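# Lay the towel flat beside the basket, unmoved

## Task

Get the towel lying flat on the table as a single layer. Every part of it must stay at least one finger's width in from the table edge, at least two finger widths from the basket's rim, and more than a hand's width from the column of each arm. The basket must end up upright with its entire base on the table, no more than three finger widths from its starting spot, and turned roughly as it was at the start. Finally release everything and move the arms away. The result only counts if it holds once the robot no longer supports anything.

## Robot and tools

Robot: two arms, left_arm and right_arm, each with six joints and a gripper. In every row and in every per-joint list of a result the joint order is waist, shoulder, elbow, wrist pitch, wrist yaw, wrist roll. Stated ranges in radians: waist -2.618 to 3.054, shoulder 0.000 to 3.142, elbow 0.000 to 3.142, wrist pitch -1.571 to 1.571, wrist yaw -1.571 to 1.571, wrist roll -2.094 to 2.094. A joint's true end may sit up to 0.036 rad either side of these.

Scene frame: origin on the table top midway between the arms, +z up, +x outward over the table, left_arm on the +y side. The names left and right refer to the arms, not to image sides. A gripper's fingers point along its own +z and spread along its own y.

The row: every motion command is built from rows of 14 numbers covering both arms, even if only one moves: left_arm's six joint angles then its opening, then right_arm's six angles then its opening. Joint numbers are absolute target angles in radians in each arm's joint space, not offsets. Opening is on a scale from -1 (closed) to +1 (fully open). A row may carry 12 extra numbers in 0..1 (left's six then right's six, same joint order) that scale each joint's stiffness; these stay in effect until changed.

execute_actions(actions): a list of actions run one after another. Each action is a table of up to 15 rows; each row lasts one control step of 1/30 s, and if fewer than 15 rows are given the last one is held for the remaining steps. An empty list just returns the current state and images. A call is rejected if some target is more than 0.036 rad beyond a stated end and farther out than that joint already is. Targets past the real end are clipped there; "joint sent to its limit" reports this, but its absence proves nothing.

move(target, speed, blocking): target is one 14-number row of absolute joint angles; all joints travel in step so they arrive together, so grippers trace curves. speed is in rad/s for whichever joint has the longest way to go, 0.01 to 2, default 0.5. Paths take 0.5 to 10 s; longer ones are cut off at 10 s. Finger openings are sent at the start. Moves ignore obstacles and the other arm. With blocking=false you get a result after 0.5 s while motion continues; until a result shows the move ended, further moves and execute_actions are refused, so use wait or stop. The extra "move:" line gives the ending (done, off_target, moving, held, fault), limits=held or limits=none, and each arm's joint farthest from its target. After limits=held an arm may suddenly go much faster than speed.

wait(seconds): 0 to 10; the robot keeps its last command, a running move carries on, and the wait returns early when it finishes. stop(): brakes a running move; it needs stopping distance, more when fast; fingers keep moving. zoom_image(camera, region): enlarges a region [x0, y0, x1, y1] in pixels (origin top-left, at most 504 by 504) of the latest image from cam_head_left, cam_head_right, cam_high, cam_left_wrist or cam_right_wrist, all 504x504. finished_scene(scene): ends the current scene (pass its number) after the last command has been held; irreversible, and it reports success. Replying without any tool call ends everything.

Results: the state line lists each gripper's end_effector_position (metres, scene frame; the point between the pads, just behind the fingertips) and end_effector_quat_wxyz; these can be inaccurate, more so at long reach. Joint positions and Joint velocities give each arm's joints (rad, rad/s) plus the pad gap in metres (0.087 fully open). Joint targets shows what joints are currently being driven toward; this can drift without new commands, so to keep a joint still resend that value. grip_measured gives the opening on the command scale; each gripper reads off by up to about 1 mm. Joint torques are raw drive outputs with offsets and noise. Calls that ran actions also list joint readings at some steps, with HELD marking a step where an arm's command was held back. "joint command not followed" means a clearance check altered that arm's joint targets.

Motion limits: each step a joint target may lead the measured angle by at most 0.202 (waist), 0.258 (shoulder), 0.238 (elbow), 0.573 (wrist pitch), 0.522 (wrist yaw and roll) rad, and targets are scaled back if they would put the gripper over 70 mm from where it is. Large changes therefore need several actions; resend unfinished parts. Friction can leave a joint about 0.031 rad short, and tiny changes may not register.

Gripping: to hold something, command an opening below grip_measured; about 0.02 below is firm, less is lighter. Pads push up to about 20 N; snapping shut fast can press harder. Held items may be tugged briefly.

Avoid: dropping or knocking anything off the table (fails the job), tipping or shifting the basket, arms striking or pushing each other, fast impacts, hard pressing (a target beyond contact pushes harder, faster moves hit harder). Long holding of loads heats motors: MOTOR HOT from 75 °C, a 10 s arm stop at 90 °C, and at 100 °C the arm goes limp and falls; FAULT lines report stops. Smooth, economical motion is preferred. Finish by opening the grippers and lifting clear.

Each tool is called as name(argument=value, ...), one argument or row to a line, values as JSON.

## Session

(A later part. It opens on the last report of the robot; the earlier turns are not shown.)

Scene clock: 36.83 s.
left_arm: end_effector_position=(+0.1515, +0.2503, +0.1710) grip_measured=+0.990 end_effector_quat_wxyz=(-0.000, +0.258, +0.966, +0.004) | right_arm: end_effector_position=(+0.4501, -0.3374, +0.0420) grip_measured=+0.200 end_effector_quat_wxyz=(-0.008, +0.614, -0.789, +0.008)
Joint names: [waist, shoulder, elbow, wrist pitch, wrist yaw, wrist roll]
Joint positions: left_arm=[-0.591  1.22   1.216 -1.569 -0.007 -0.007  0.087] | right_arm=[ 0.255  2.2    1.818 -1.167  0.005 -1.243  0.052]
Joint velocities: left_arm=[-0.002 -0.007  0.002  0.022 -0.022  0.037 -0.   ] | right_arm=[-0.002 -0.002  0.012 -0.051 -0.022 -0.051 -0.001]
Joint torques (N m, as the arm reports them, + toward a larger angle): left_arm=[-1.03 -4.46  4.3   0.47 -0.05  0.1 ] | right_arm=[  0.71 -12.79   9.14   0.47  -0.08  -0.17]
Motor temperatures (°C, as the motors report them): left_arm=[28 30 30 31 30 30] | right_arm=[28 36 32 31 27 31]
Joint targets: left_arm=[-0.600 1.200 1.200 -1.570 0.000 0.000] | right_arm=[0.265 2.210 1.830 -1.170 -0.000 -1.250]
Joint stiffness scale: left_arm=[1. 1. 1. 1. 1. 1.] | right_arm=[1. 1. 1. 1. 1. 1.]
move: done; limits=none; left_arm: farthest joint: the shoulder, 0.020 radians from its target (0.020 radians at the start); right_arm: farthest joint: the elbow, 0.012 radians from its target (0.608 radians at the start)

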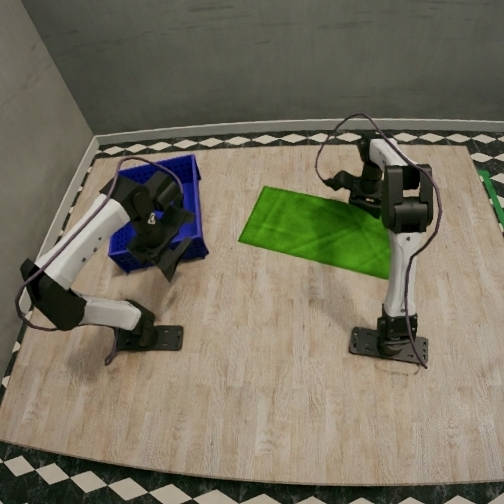

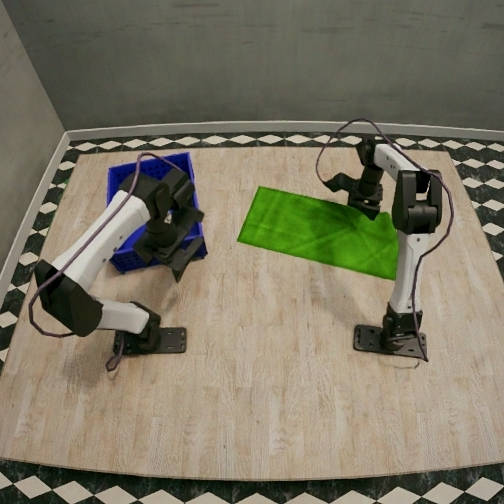

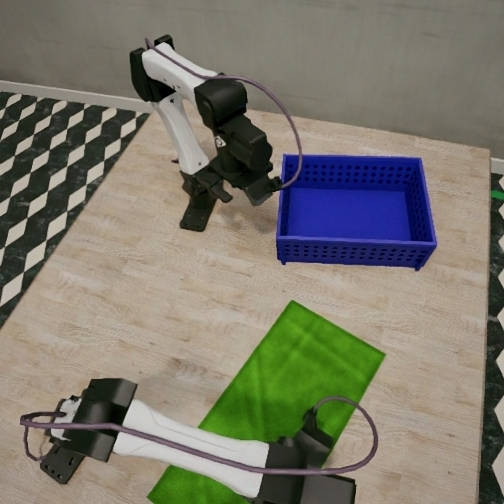

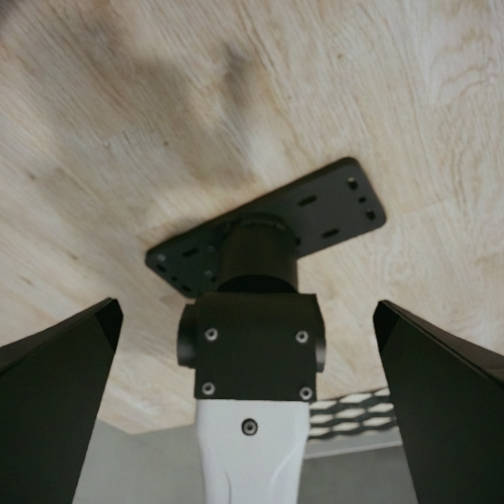

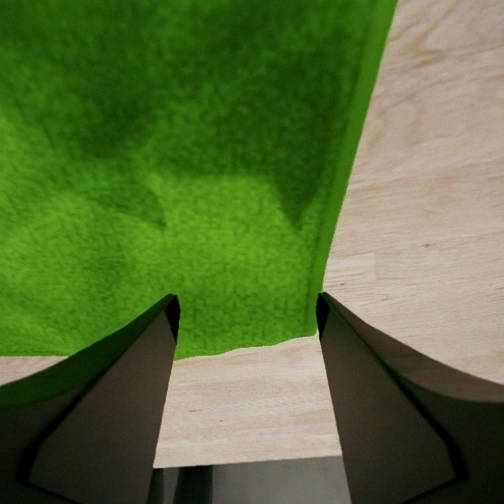

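move(
  target=[-0.6,1.2,1.2,-1.57,0,0,1,0.265,2.31,1.96,-1.2,0,-1.25,0.2],
  speed=0.3,
)

move(
  target=[-0.6,1.2,1.2,-1.57,0,0,1,0.265,2.40,1.92,-1.14,0,-1.25,0.2],
  speed=0.12,
)

execute_actions(
  actions=[
    [[-0.6,1.2,1.2,-1.57,0,0,1,0.265,2.40,1.92,-1.14,0,-1.25,-0.2]],
    [[-0.6,1.2,1.2,-1.57,0,0,1,0.265,2.40,1.92,-1.14,0,-1.25,-0.6]],
    [[-0.6,1.2,1.2,-1.57,0,0,1,0.265,2.40,1.92,-1.14,0,-1.25,-1]],
  ],
)

Scene clock: 38.53 s.
left_arm: end_effector_position=(+0.1515, +0.2503, +0.1710) grip_measured=+0.990 end_effector_quat_wxyz=(-0.000, +0.258, +0.966, +0.004) | right_arm: end_effector_position=(+0.4737, -0.3355, +0.0374) grip_measured=+0.200 end_effector_quat_wxyz=(-0.016, +0.614, -0.789, +0.013)
Joint names: [waist, shoulder, elbow, wrist pitch, wrist yaw, wrist roll]
Joint positions: left_arm=[-0.591  1.22   1.216 -1.569 -0.007 -0.007  0.087] | right_arm=[ 0.255  2.287  1.945 -1.189  0.005 -1.243  0.052]
Joint velocities: left_arm=[-0.002  0.012  0.012  0.037  0.007 -0.037 -0.001] | right_arm=[-0.007  0.002 -0.002  0.007 -0.007 -0.066 -0.001]
Joint torques (N m, as the arm reports them, + toward a larger angle): left_arm=[-1.04 -4.49  4.34  0.48 -0.02  0.12] | right_arm=[  0.7  -12.59   9.46   0.42  -0.08  -0.16]
Motor temperatures (°C, as the motors report them): left_arm=[28 30 30 31 30 30] | right_arm=[28 37 32 31 27 31]
Joint targets: left_arm=[-0.600 1.200 1.200 -1.570 -0.000 0.000] | right_arm=[0.265 2.310 1.960 -1.200 0.000 -1.250]
Joint stiffness scale: left_arm=[1. 1. 1. 1. 1. 1.] | right_arm=[1. 1. 1. 1. 1. 1.]
move: off_target (right_arm); limits=none; left_arm: farthest joint: the shoulder, 0.020 radians from its target (0.020 radians at the start); right_arm: farthest joint: the shoulder, 0.023 radians from its target (0.110 radians at the start)

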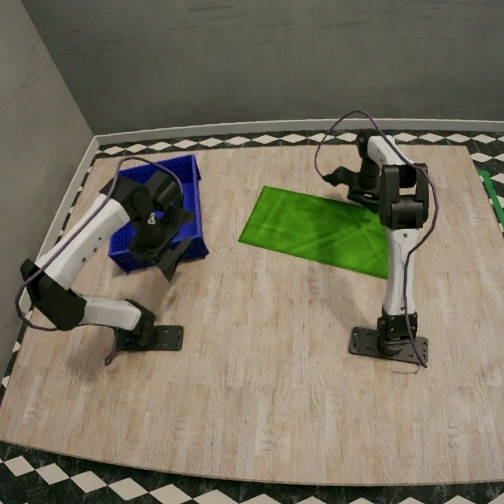

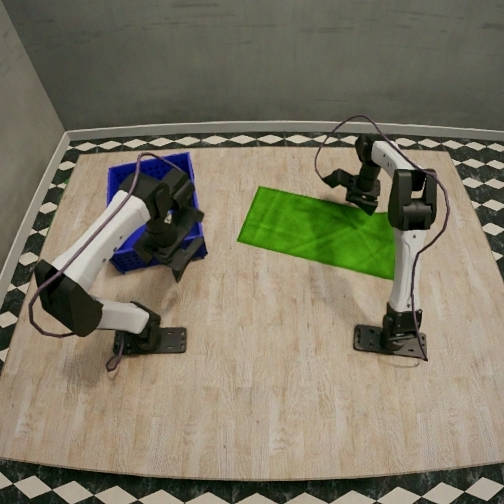

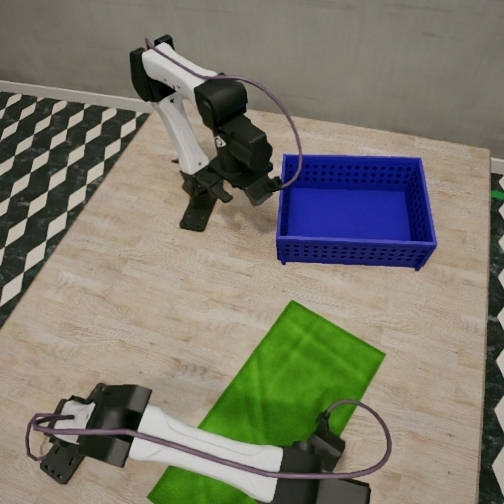

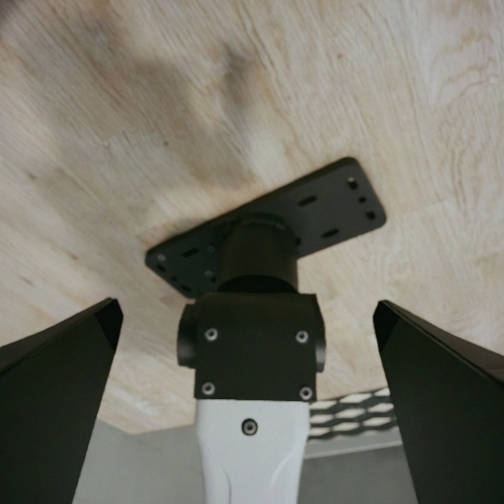

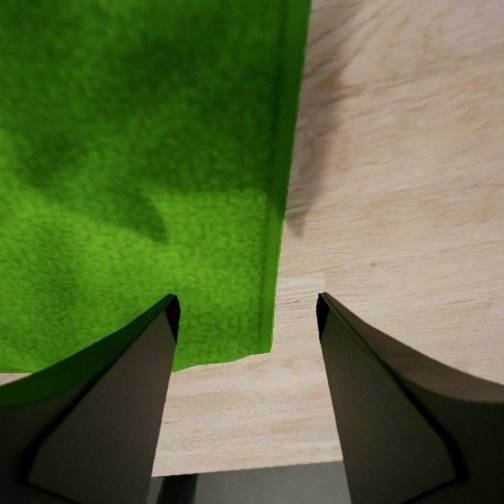

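Scene clock: 39.73 s.
left_arm: end_effector_position=(+0.1515, +0.2503, +0.1710) grip_measured=+0.990 end_effector_quat_wxyz=(-0.000, +0.258, +0.966, +0.004) | right_arm: end_effector_position=(+0.4752, -0.3354, +0.0103) grip_measured=+0.200 end_effector_quat_wxyz=(-0.001, +0.614, -0.789, +0.003)
Joint names: [waist, shoulder, elbow, wrist pitch, wrist yaw, wrist roll]
Joint positions: left_arm=[-0.591  1.22   1.216 -1.569 -0.007 -0.007  0.087] | right_arm=[ 0.255  2.351  1.945 -1.16   0.005 -1.244  0.052]
Joint velocities: left_arm=[ 0.012  0.022 -0.017  0.066 -0.037 -0.037  0.   ] | right_arm=[-0.002  0.002 -0.002 -0.022 -0.007 -0.007 -0.   ]
Joint torques (N m, as the arm reports them, + toward a larger angle): left_arm=[-1.02 -4.49  4.28  0.49 -0.03  0.09] | right_arm=[  0.76 -10.68   5.78   0.71  -0.09  -0.15]
Motor temperatures (°C, as the motors report them): left_arm=[28 30 30 31 30 30] | right_arm=[28 37 32 31 27 31]
Joint targets: left_arm=[-0.600 1.200 1.200 -1.570 -0.000 -0.000] | right_arm=[0.265 2.400 1.920 -1.140 -0.000 -1.250]
Joint stiffness scale: left_arm=[1. 1. 1. 1. 1. 1.] | right_arm=[1. 1. 1. 1. 1. 1.]
move: off_target (right_arm); limits=none; left_arm: farthest joint: the shoulder, 0.020 radians from its target (0.020 radians at the start); right_arm: farthest joint: the shoulder, 0.049 radians from its target (0.113 radians at the start)

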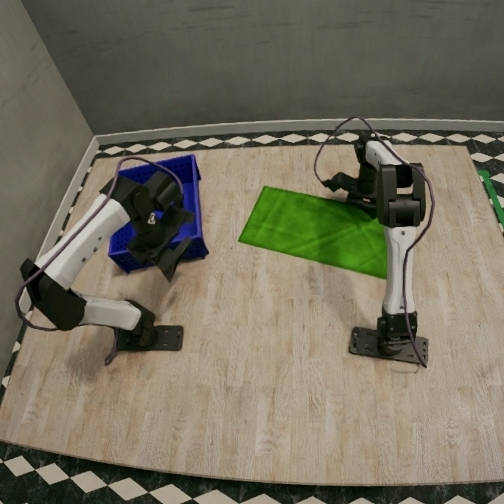

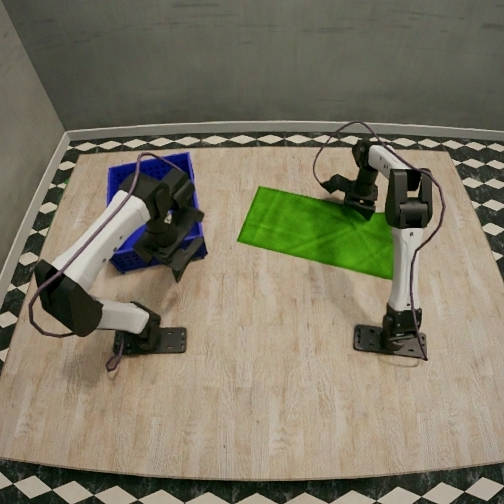

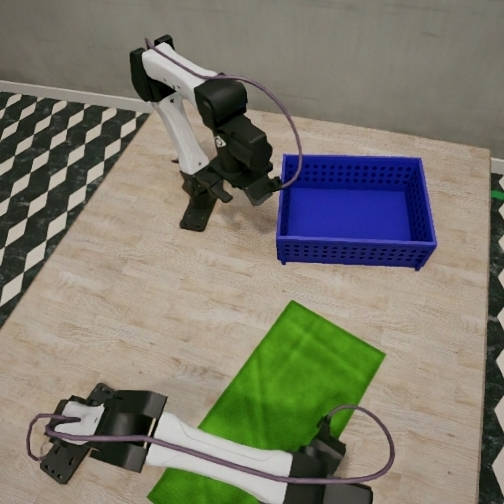

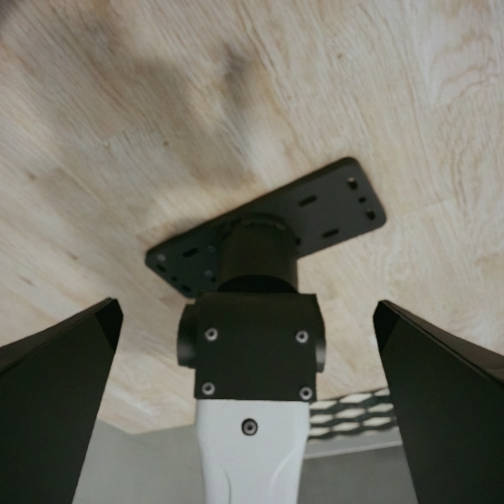

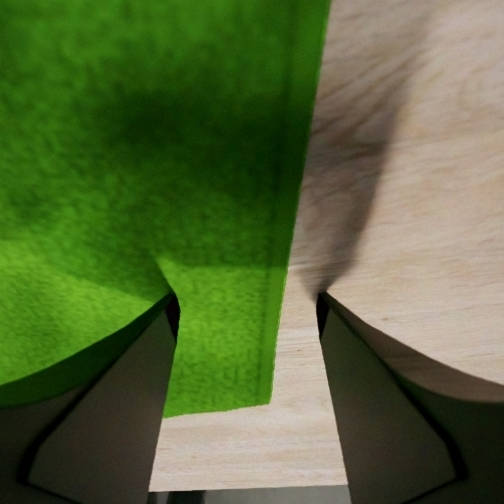

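Scene clock: 41.23 s.
left_arm: end_effector_position=(+0.1515, +0.2503, +0.1710) grip_measured=+0.990 end_effector_quat_wxyz=(-0.000, +0.258, +0.966, +0.004) | right_arm: end_effector_position=(+0.4724, -0.3358, +0.0106) grip_measured=-0.949 end_effector_quat_wxyz=(+0.005, +0.615, -0.789, +0.002)
Joint names: [waist, shoulder, elbow, wrist pitch, wrist yaw, wrist roll]
Joint positions: left_arm=[-0.591  1.22   1.216 -1.569 -0.007 -0.007  0.087] | right_arm=[ 0.256  2.351  1.945 -1.171  0.008 -1.244  0.002]
Joint velocities: left_arm=[-0.002 -0.002 -0.002 -0.037  0.007 -0.081  0.001] | right_arm=[-0.002  0.002 -0.012  0.051  0.022 -0.081 -0.   ]
Joint torques (N m, as the arm reports them, + toward a larger angle): left_arm=[-1.03 -4.47  4.28  0.49 -0.02  0.08] | right_arm=[  0.58 -10.77   5.75   0.83  -0.11  -0.15]
Motor temperatures (°C, as the motors report them): left_arm=[28 30 30 31 30 30] | right_arm=[28 37 32 31 27 31]
Joint targets: left_arm=[-0.600 1.200 1.200 -1.570 0.000 0.000] | right_arm=[0.265 2.400 1.920 -1.140 0.000 -1.250]
Joint stiffness scale: left_arm=[1. 1. 1. 1. 1. 1.] | right_arm=[1. 1. 1. 1. 1. 1.]
Step readings (joint positions; steps 1 to 15: 1st action; 16 to 30: 2nd action; 31 to 45: 3rd action):
0: left_arm=[-0.591 1.220 1.216 -1.569 -0.007 -0.007] | right_arm=[0.255 2.351 1.945 -1.160 0.005 -1.244]
1: left_arm=[-0.591 1.220 1.216 -1.569 -0.007 -0.007] | right_arm=[0.255 2.351 1.945 -1.160 0.005 -1.244]
2: left_arm=[-0.591 1.220 1.216 -1.569 -0.007 -0.007] | right_arm=[0.255 2.351 1.945 -1.161 0.005 -1.244]
4: left_arm=[-0.591 1.220 1.216 -1.569 -0.007 -0.007] | right_arm=[0.255 2.351 1.945 -1.163 0.005 -1.244]
8: left_arm=[-0.591 1.220 1.216 -1.569 -0.007 -0.007] | right_arm=[0.255 2.351 1.945 -1.163 0.005 -1.244]
15: left_arm=[-0.591 1.220 1.216 -1.569 -0.007 -0.007] | right_arm=[0.255 2.351 1.945 -1.163 0.005 -1.244]
16: left_arm=[-0.591 1.220 1.216 -1.569 -0.007 -0.007] | right_arm=[0.255 2.351 1.945 -1.164 0.005 -1.244]
17: left_arm=[-0.591 1.220 1.216 -1.569 -0.007 -0.007] | right_arm=[0.255 2.351 1.945 -1.166 0.005 -1.244]
19: left_arm=[-0.591 1.220 1.216 -1.569 -0.007 -0.007] | right_arm=[0.255 2.351 1.945 -1.166 0.005 -1.244]
23: left_arm=[-0.591 1.220 1.216 -1.569 -0.007 -0.007] | right_arm=[0.255 2.351 1.945 -1.166 0.005 -1.244]
30: left_arm=[-0.591 1.220 1.216 -1.569 -0.007 -0.007] | right_arm=[0.255 2.351 1.945 -1.166 0.005 -1.244]
31: left_arm=[-0.591 1.220 1.216 -1.569 -0.007 -0.007] | right_arm=[0.255 2.351 1.945 -1.167 0.005 -1.244]
32: left_arm=[-0.591 1.220 1.216 -1.569 -0.007 -0.007] | right_arm=[0.255 2.351 1.945 -1.168 0.006 -1.244]
34: left_arm=[-0.591 1.220 1.216 -1.569 -0.007 -0.007] | right_arm=[0.255 2.351 1.945 -1.171 0.006 -1.244]
38: left_arm=[-0.591 1.220 1.216 -1.569 -0.007 -0.007] | right_arm=[0.256 2.351 1.945 -1.171 0.008 -1.244]
45: Joint positions above

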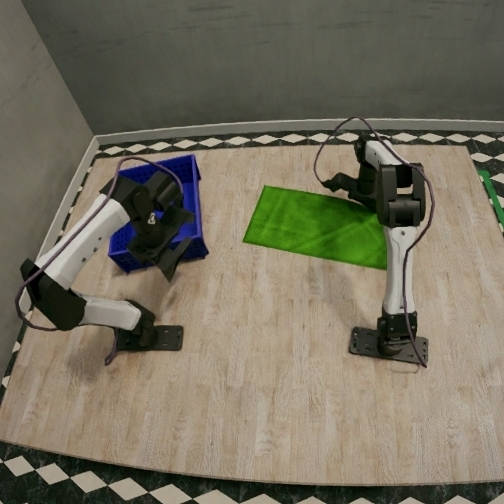

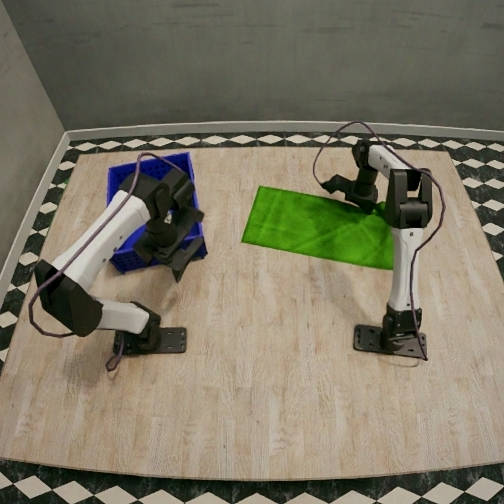

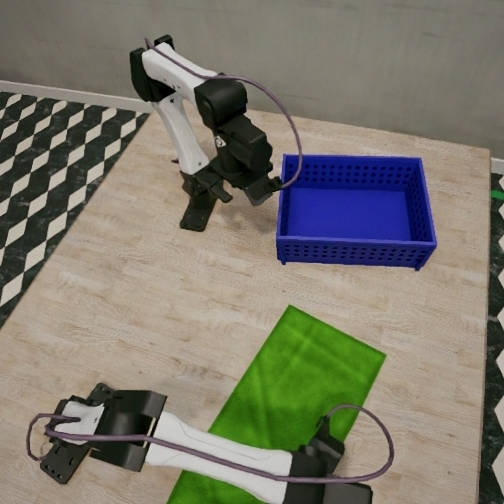

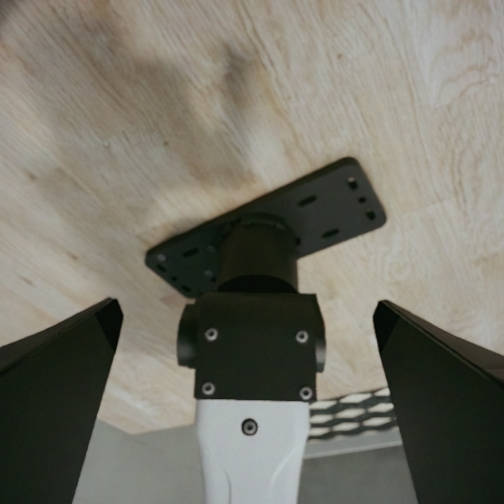

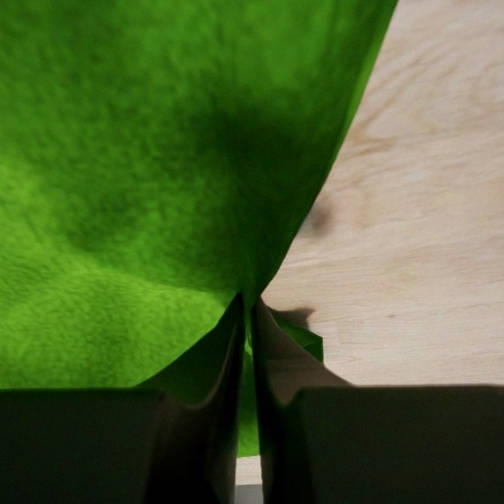

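move(
  target=[-0.6,1.2,1.2,-1.57,0,0,1,0.33,2.06,1.9,-1.39,0,-1.2,-1],
  speed=0.3,
)

move(
  target=[-0.6,1.2,1.2,-1.57,0,0,1,0.6,1.9,1.42,-1.1,0,-1.0,-1],
  speed=0.3,
)

Scene clock: 43.47 s.
left_arm: end_effector_position=(+0.1515, +0.2503, +0.1710) grip_measured=+0.990 end_effector_quat_wxyz=(-0.000, +0.258, +0.966, +0.004) | right_arm: end_effector_position=(+0.4265, -0.3134, +0.1216) grip_measured=-0.951 end_effector_quat_wxyz=(-0.021, +0.625, -0.780, +0.016)
Joint names: [waist, shoulder, elbow, wrist pitch, wrist yaw, wrist roll]
Joint positions: left_arm=[-0.591  1.22   1.216 -1.569 -0.007 -0.007  0.087] | right_arm=[ 0.319  2.063  1.922 -1.378  0.006 -1.208  0.002]
Joint velocities: left_arm=[-0.012  0.007 -0.007 -0.007  0.022  0.007 -0.001] | right_arm=[ 0.002 -0.002  0.007 -0.022 -0.007 -0.022 -0.   ]
Joint torques (N m, as the arm reports them, + toward a larger angle): left_arm=[-0.98 -4.53  4.25  0.48 -0.04  0.08] | right_arm=[  0.76 -12.71   6.08   0.46  -0.09  -0.04]
Motor temperatures (°C, as the motors report them): left_arm=[28 30 31 31 30 30] | right_arm=[28 38 32 31 27 31]
Joint targets: left_arm=[-0.600 1.200 1.200 -1.570 0.000 -0.000] | right_arm=[0.330 2.060 1.900 -1.390 -0.000 -1.200]
Joint stiffness scale: left_arm=[1. 1. 1. 1. 1. 1.] | right_arm=[1. 1. 1. 1. 1. 1.]
move: off_target (right_arm); limits=none; left_arm: farthest joint: the shoulder, 0.020 radians from its target (0.020 radians at the start); right_arm: farthest joint: the elbow, 0.022 radians from its target (0.045 radians at the start)

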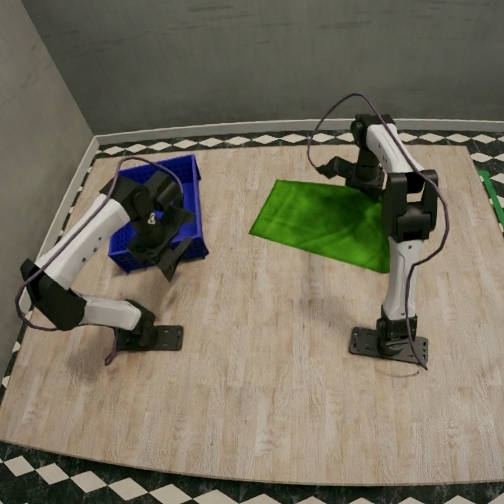

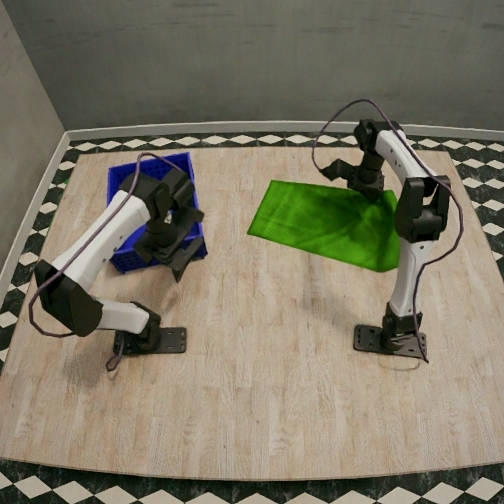

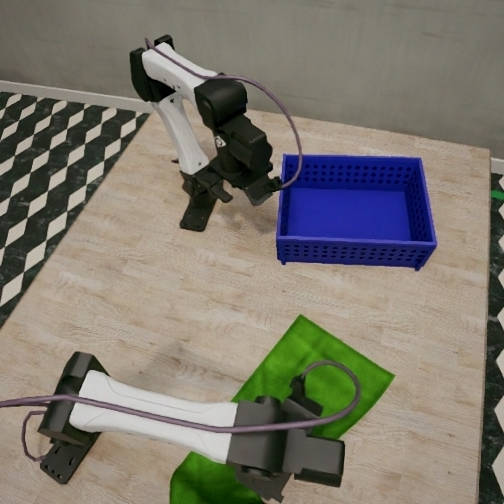

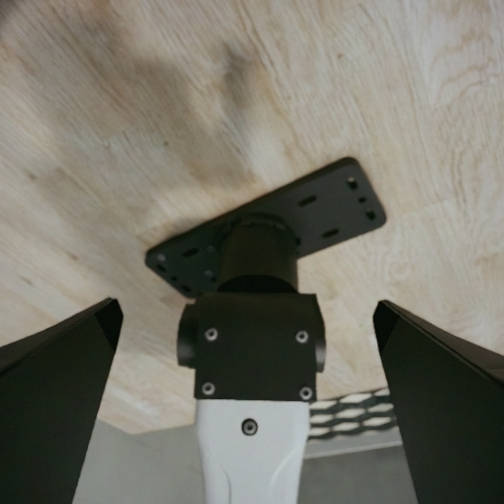

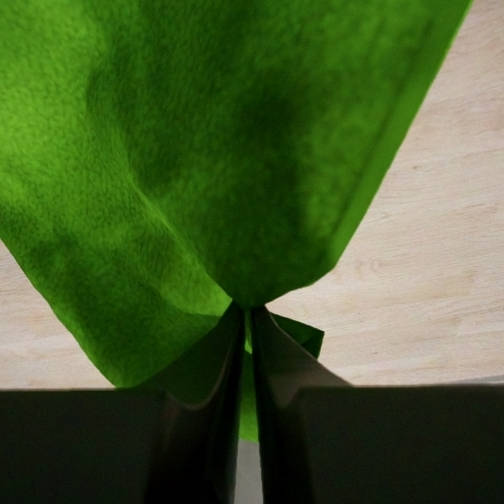

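Scene clock: 45.73 s.
left_arm: end_effector_position=(+0.1515, +0.2503, +0.1710) grip_measured=+0.990 end_effector_quat_wxyz=(-0.000, +0.258, +0.966, +0.004) | right_arm: end_effector_position=(+0.3476, -0.2307, +0.0550) grip_measured=-0.951 end_effector_quat_wxyz=(+0.005, +0.652, -0.758, +0.002)
Joint names: [waist, shoulder, elbow, wrist pitch, wrist yaw, wrist roll]
Joint positions: left_arm=[-0.591  1.22   1.216 -1.569 -0.007 -0.007  0.087] | right_arm=[ 0.59   1.913  1.441 -1.107  0.006 -1.007  0.002]
Joint velocities: left_arm=[ 0.007  0.007  0.002 -0.007 -0.051 -0.022  0.   ] | right_arm=[-0.012 -0.002 -0.002  0.022 -0.066 -0.022  0.   ]
Joint torques (N m, as the arm reports them, + toward a larger angle): left_arm=[-1.04 -4.42  4.22  0.47 -0.03  0.09] | right_arm=[  0.64 -11.9    6.05   0.52  -0.09  -0.02]
Motor temperatures (°C, as the motors report them): left_arm=[28 30 31 31 30 30] | right_arm=[28 38 32 31 27 31]
Joint targets: left_arm=[-0.600 1.200 1.200 -1.570 -0.000 -0.000] | right_arm=[0.600 1.900 1.420 -1.100 0.000 -1.000]
Joint stiffness scale: left_arm=[1. 1. 1. 1. 1. 1.] | right_arm=[1. 1. 1. 1. 1. 1.]
move: off_target (right_arm); limits=none; left_arm: farthest joint: the shoulder, 0.020 radians from its target (0.020 radians at the start); right_arm: farthest joint: the elbow, 0.021 radians from its target (0.502 radians at the start)

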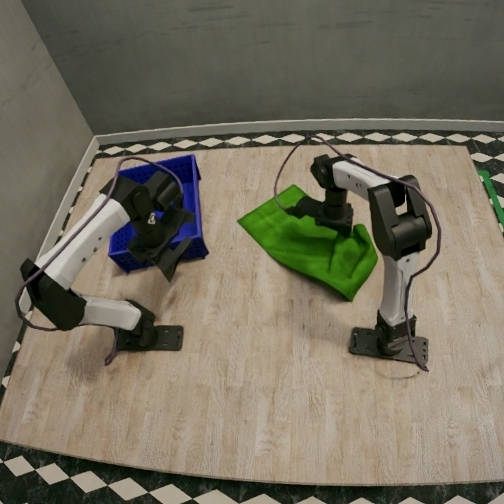

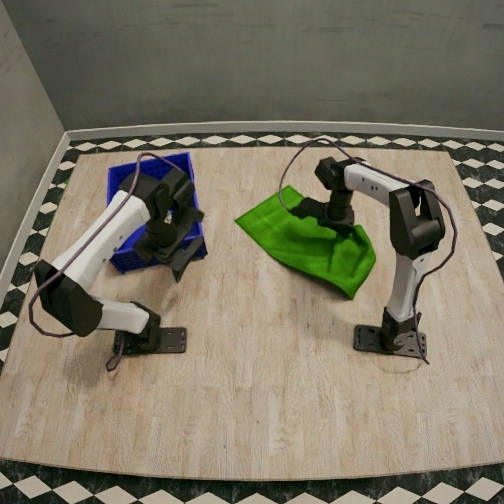

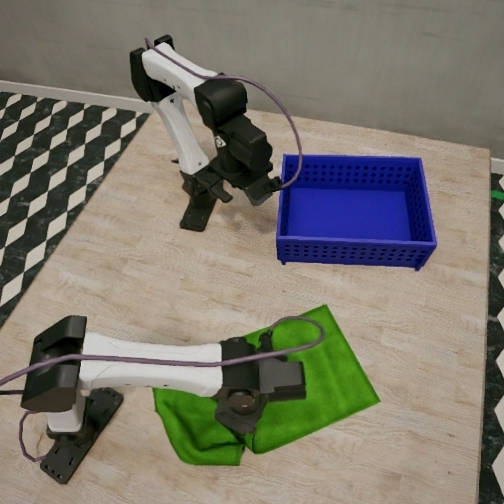

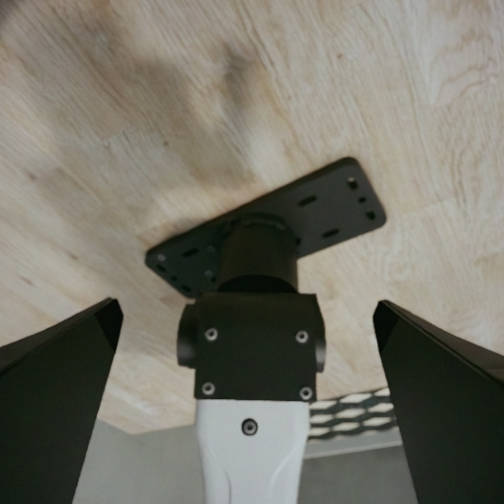

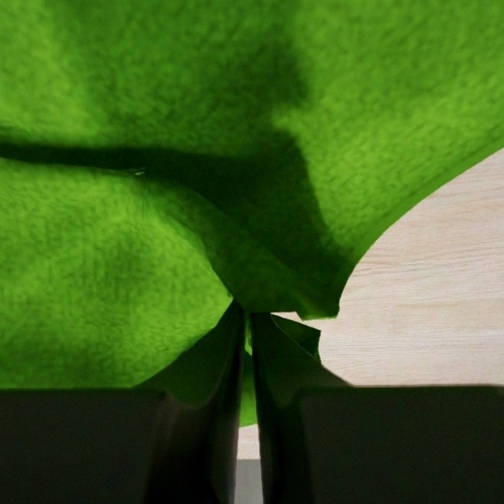

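Continue dragging +y and lower, then release.

move(
  target=[-0.6,1.2,1.2,-1.57,0,0,1,0.85,2.07,1.55,-1.06,0,-0.8,-1],
  speed=0.25,
)

zoom_image(
  camera="cam_high",
  region=[120,300,400,504],
)

Scene clock: 47.77 s.
left_arm: end_effector_position=(+0.1515, +0.2503, +0.1710) grip_measured=+0.990 end_effector_quat_wxyz=(-0.000, +0.258, +0.966, +0.004) | right_arm: end_effector_position=(+0.3283, -0.1357, +0.0321) grip_measured=-0.951 end_effector_quat_wxyz=(+0.002, +0.673, -0.740, +0.003)
Joint names: [waist, shoulder, elbow, wrist pitch, wrist yaw, wrist roll]
Joint positions: left_arm=[-0.591  1.22   1.216 -1.569 -0.007 -0.007  0.087] | right_arm=[ 0.843  2.045  1.536 -1.066  0.006 -0.808  0.002]
Joint velocities: left_arm=[-0.017  0.002  0.012 -0.022 -0.022  0.051  0.   ] | right_arm=[-0.007 -0.002 -0.007  0.007 -0.022 -0.022  0.001]
Joint torques (N m, as the arm reports them, + toward a larger angle): left_arm=[-1.06 -4.42  4.31  0.46 -0.03  0.07] | right_arm=[  0.43 -10.     9.09   0.55  -0.08  -0.04]
Motor temperatures (°C, as the motors report them): left_arm=[28 30 31 31 30 30] | right_arm=[28 39 33 31 27 31]
Joint targets: left_arm=[-0.600 1.200 1.200 -1.570 0.000 -0.000] | right_arm=[0.850 2.070 1.550 -1.060 -0.000 -0.800]
Joint stiffness scale: left_arm=[1. 1. 1. 1. 1. 1.] | right_arm=[1. 1. 1. 1. 1. 1.]
move: off_target (right_arm); limits=none; left_arm: farthest joint: the shoulder, 0.020 radians from its target (0.020 radians at the start); right_arm: farthest joint: the shoulder, 0.025 radians from its target (0.157 radians at the start)

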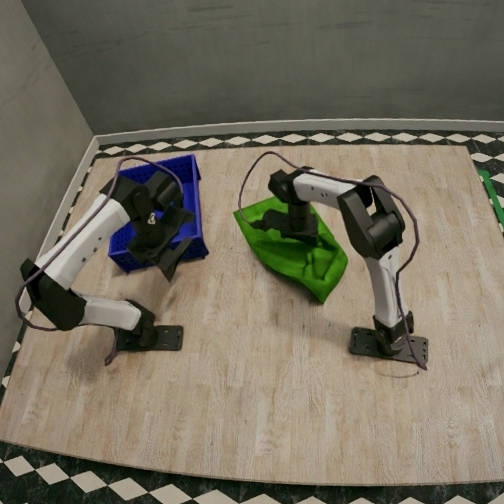

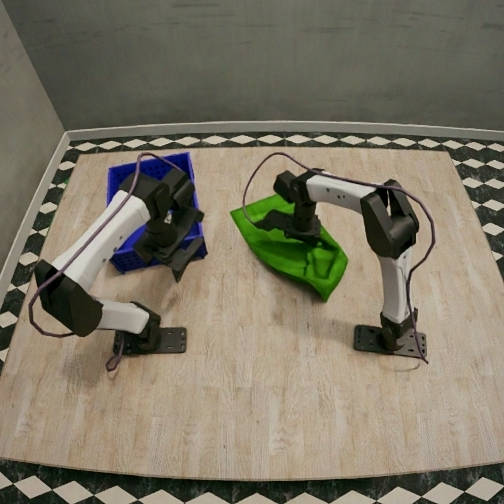

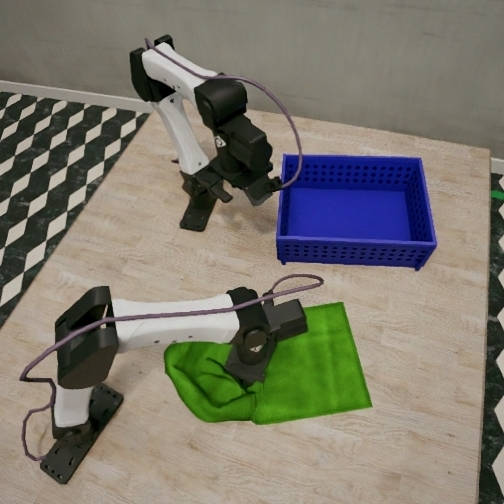

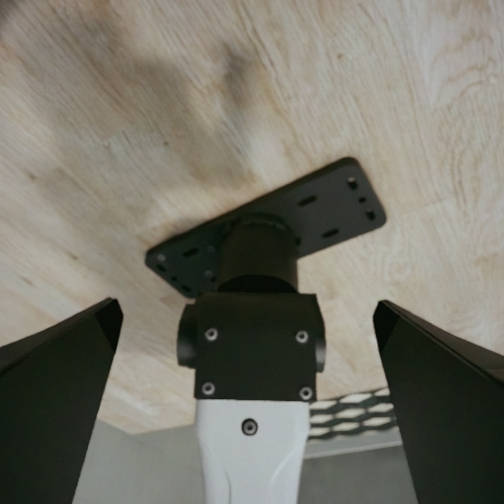

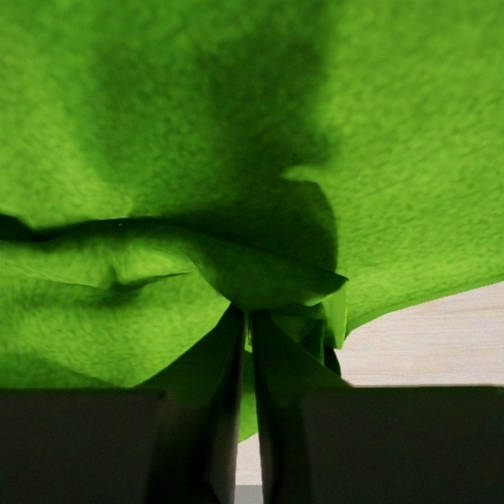

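Region (120, 300, 400, 504) of cam_high's 504x504 image, scaled by 1.800, with more detail than that image has; it fills the top 367 rows of this view, and the rest is white.

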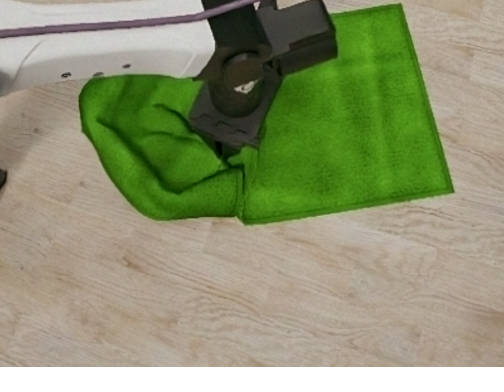

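move(
  target=[-0.9,0.8,0.9,-1.57,0,0,1,1.0,1.85,1.8,-1.5,0,-0.2,-1],
  speed=0.4,
)

move(
  target=[-0.9,0.8,0.9,-1.57,0,0,1,1.45,1.74,1.67,-1.5,0,1.0,-1],
  speed=0.6,
)

Scene clock: 50.80 s.
left_arm: end_effector_position=(+0.0789, +0.2719, +0.1374) grip_measured=+0.990 end_effector_quat_wxyz=(+0.046, +0.398, +0.916, -0.016) | right_arm: end_effector_position=(+0.2488, -0.1142, +0.1599) grip_measured=-0.951 end_effector_quat_wxyz=(+0.009, -0.489, +0.872, -0.000)
Joint names: [waist, shoulder, elbow, wrist pitch, wrist yaw, wrist roll]
Joint positions: left_arm=[-0.889  0.82   0.916 -1.569 -0.007 -0.007  0.087] | right_arm=[ 0.989  1.857  1.79  -1.486  0.006 -0.208  0.002]
Joint velocities: left_arm=[ 0.002 -0.022  0.007 -0.037  0.007 -0.037  0.   ] | right_arm=[ 0.002 -0.007 -0.007 -0.022 -0.037  0.051 -0.   ]
Joint torques (N m, as the arm reports them, + toward a larger angle): left_arm=[-1.15 -1.42  4.28  0.66 -0.03  0.09] | right_arm=[  0.78 -10.93   9.01   0.4   -0.04   0.  ]
Motor temperatures (°C, as the motors report them): left_arm=[28 30 31 31 30 30] | right_arm=[28 39 33 31 27 31]
Joint targets: left_arm=[-0.900 0.800 0.900 -1.570 -0.000 0.000] | right_arm=[1.000 1.850 1.800 -1.500 0.000 -0.200]
Joint stiffness scale: left_arm=[1. 1. 1. 1. 1. 1.] | right_arm=[1. 1. 1. 1. 1. 1.]
move: done; limits=none; left_arm: farthest joint: the shoulder, 0.020 radians from its target (0.420 radians at the start); right_arm: farthest joint: the wrist pitch, 0.014 radians from its target (0.434 radians at the start)

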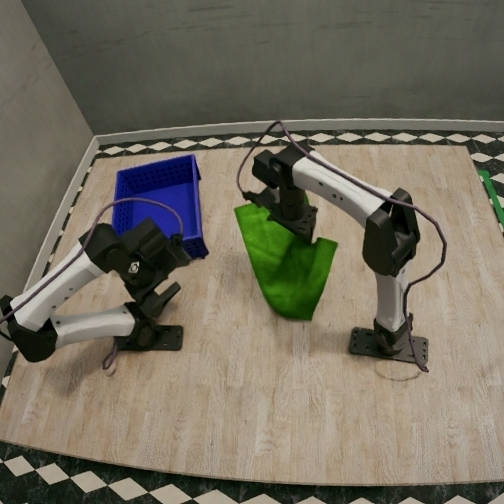

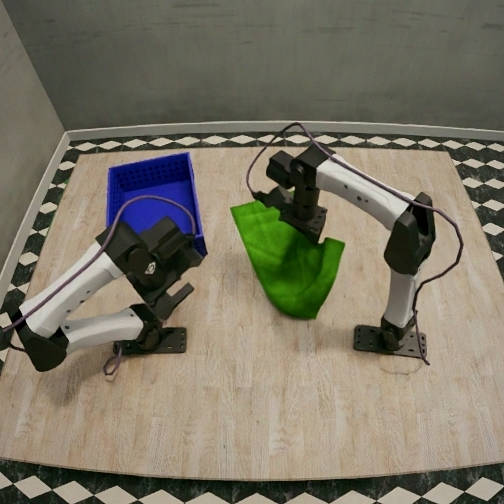

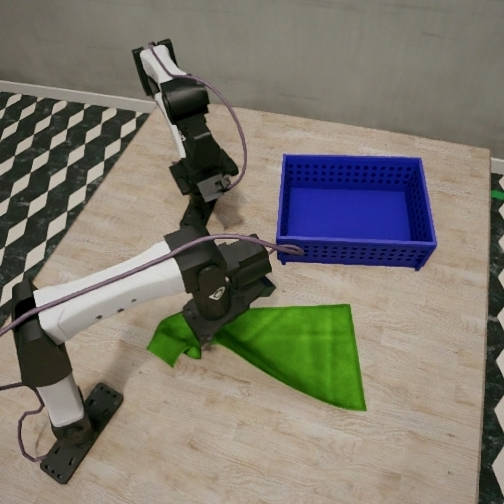

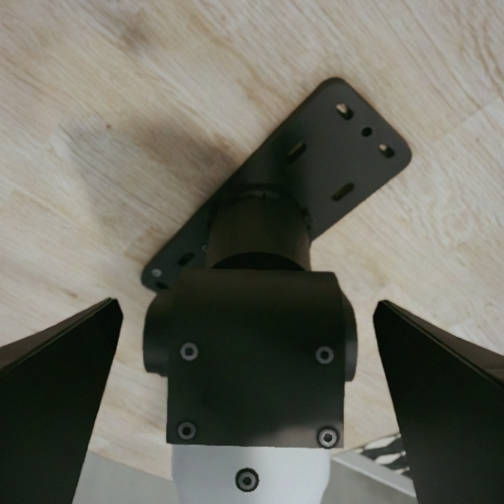

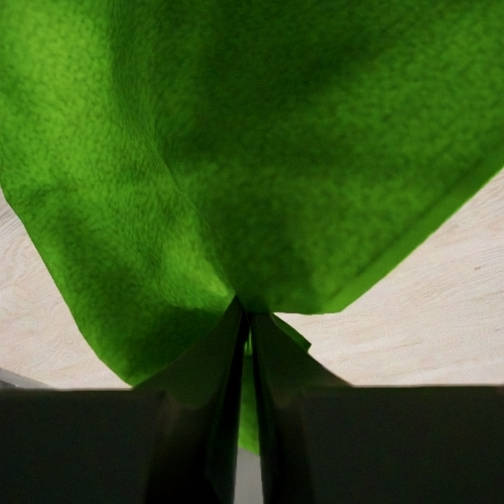

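Scene clock: 53.63 s.
left_arm: end_effector_position=(+0.0789, +0.2719, +0.1374) grip_measured=+0.990 end_effector_quat_wxyz=(+0.046, +0.398, +0.916, -0.016) | right_arm: end_effector_position=(+0.0888, -0.0356, +0.1673) grip_measured=-0.950 end_effector_quat_wxyz=(+0.007, -0.136, +0.991, +0.007)
Joint names: [waist, shoulder, elbow, wrist pitch, wrist yaw, wrist roll]
Joint positions: left_arm=[-0.889  0.82   0.916 -1.569 -0.007 -0.007  0.087] | right_arm=[ 1.44   1.754  1.691 -1.489  0.006  0.992  0.002]
Joint velocities: left_arm=[-0.007 -0.032  0.007 -0.037 -0.051  0.007 -0.001] | right_arm=[-0.002 -0.007 -0.002 -0.081  0.022  0.037  0.001]
Joint torques (N m, as the arm reports them, + toward a larger angle): left_arm=[-1.19 -1.53  4.21  0.66 -0.05  0.1 ] | right_arm=[  0.67 -10.33   6.09   0.37   0.03  -0.03]
Motor temperatures (°C, as the motors report them): left_arm=[28 30 31 31 30 30] | right_arm=[28 39 33 31 27 31]
Joint targets: left_arm=[-0.900 0.800 0.900 -1.570 -0.000 -0.000] | right_arm=[1.450 1.740 1.670 -1.500 0.000 1.000]
Joint stiffness scale: left_arm=[1. 1. 1. 1. 1. 1.] | right_arm=[1. 1. 1. 1. 1. 1.]
move: off_target (right_arm); limits=none; left_arm: farthest joint: the shoulder, 0.020 radians from its target (0.020 radians at the start); right_arm: farthest joint: the elbow, 0.021 radians from its target (0.120 radians at the start)

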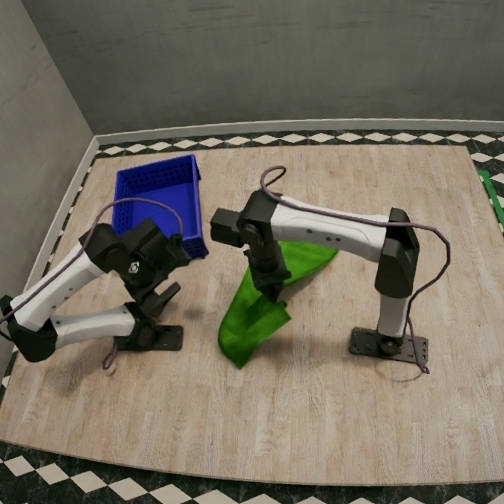

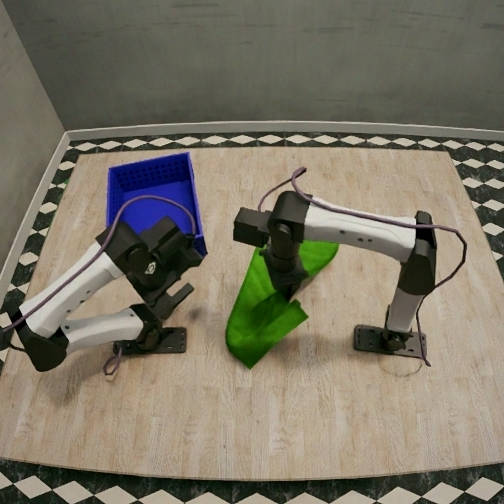

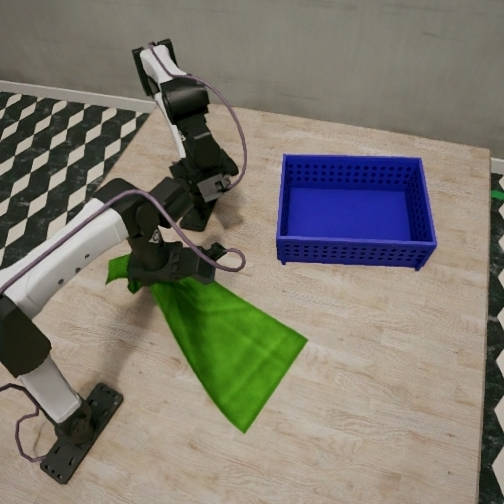

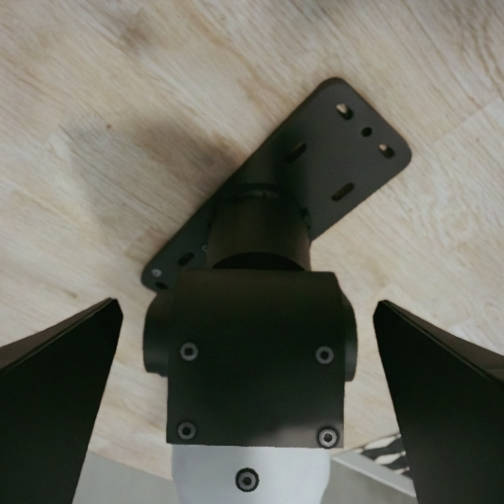

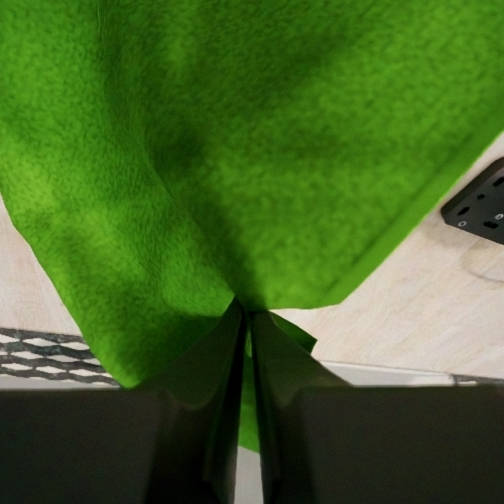

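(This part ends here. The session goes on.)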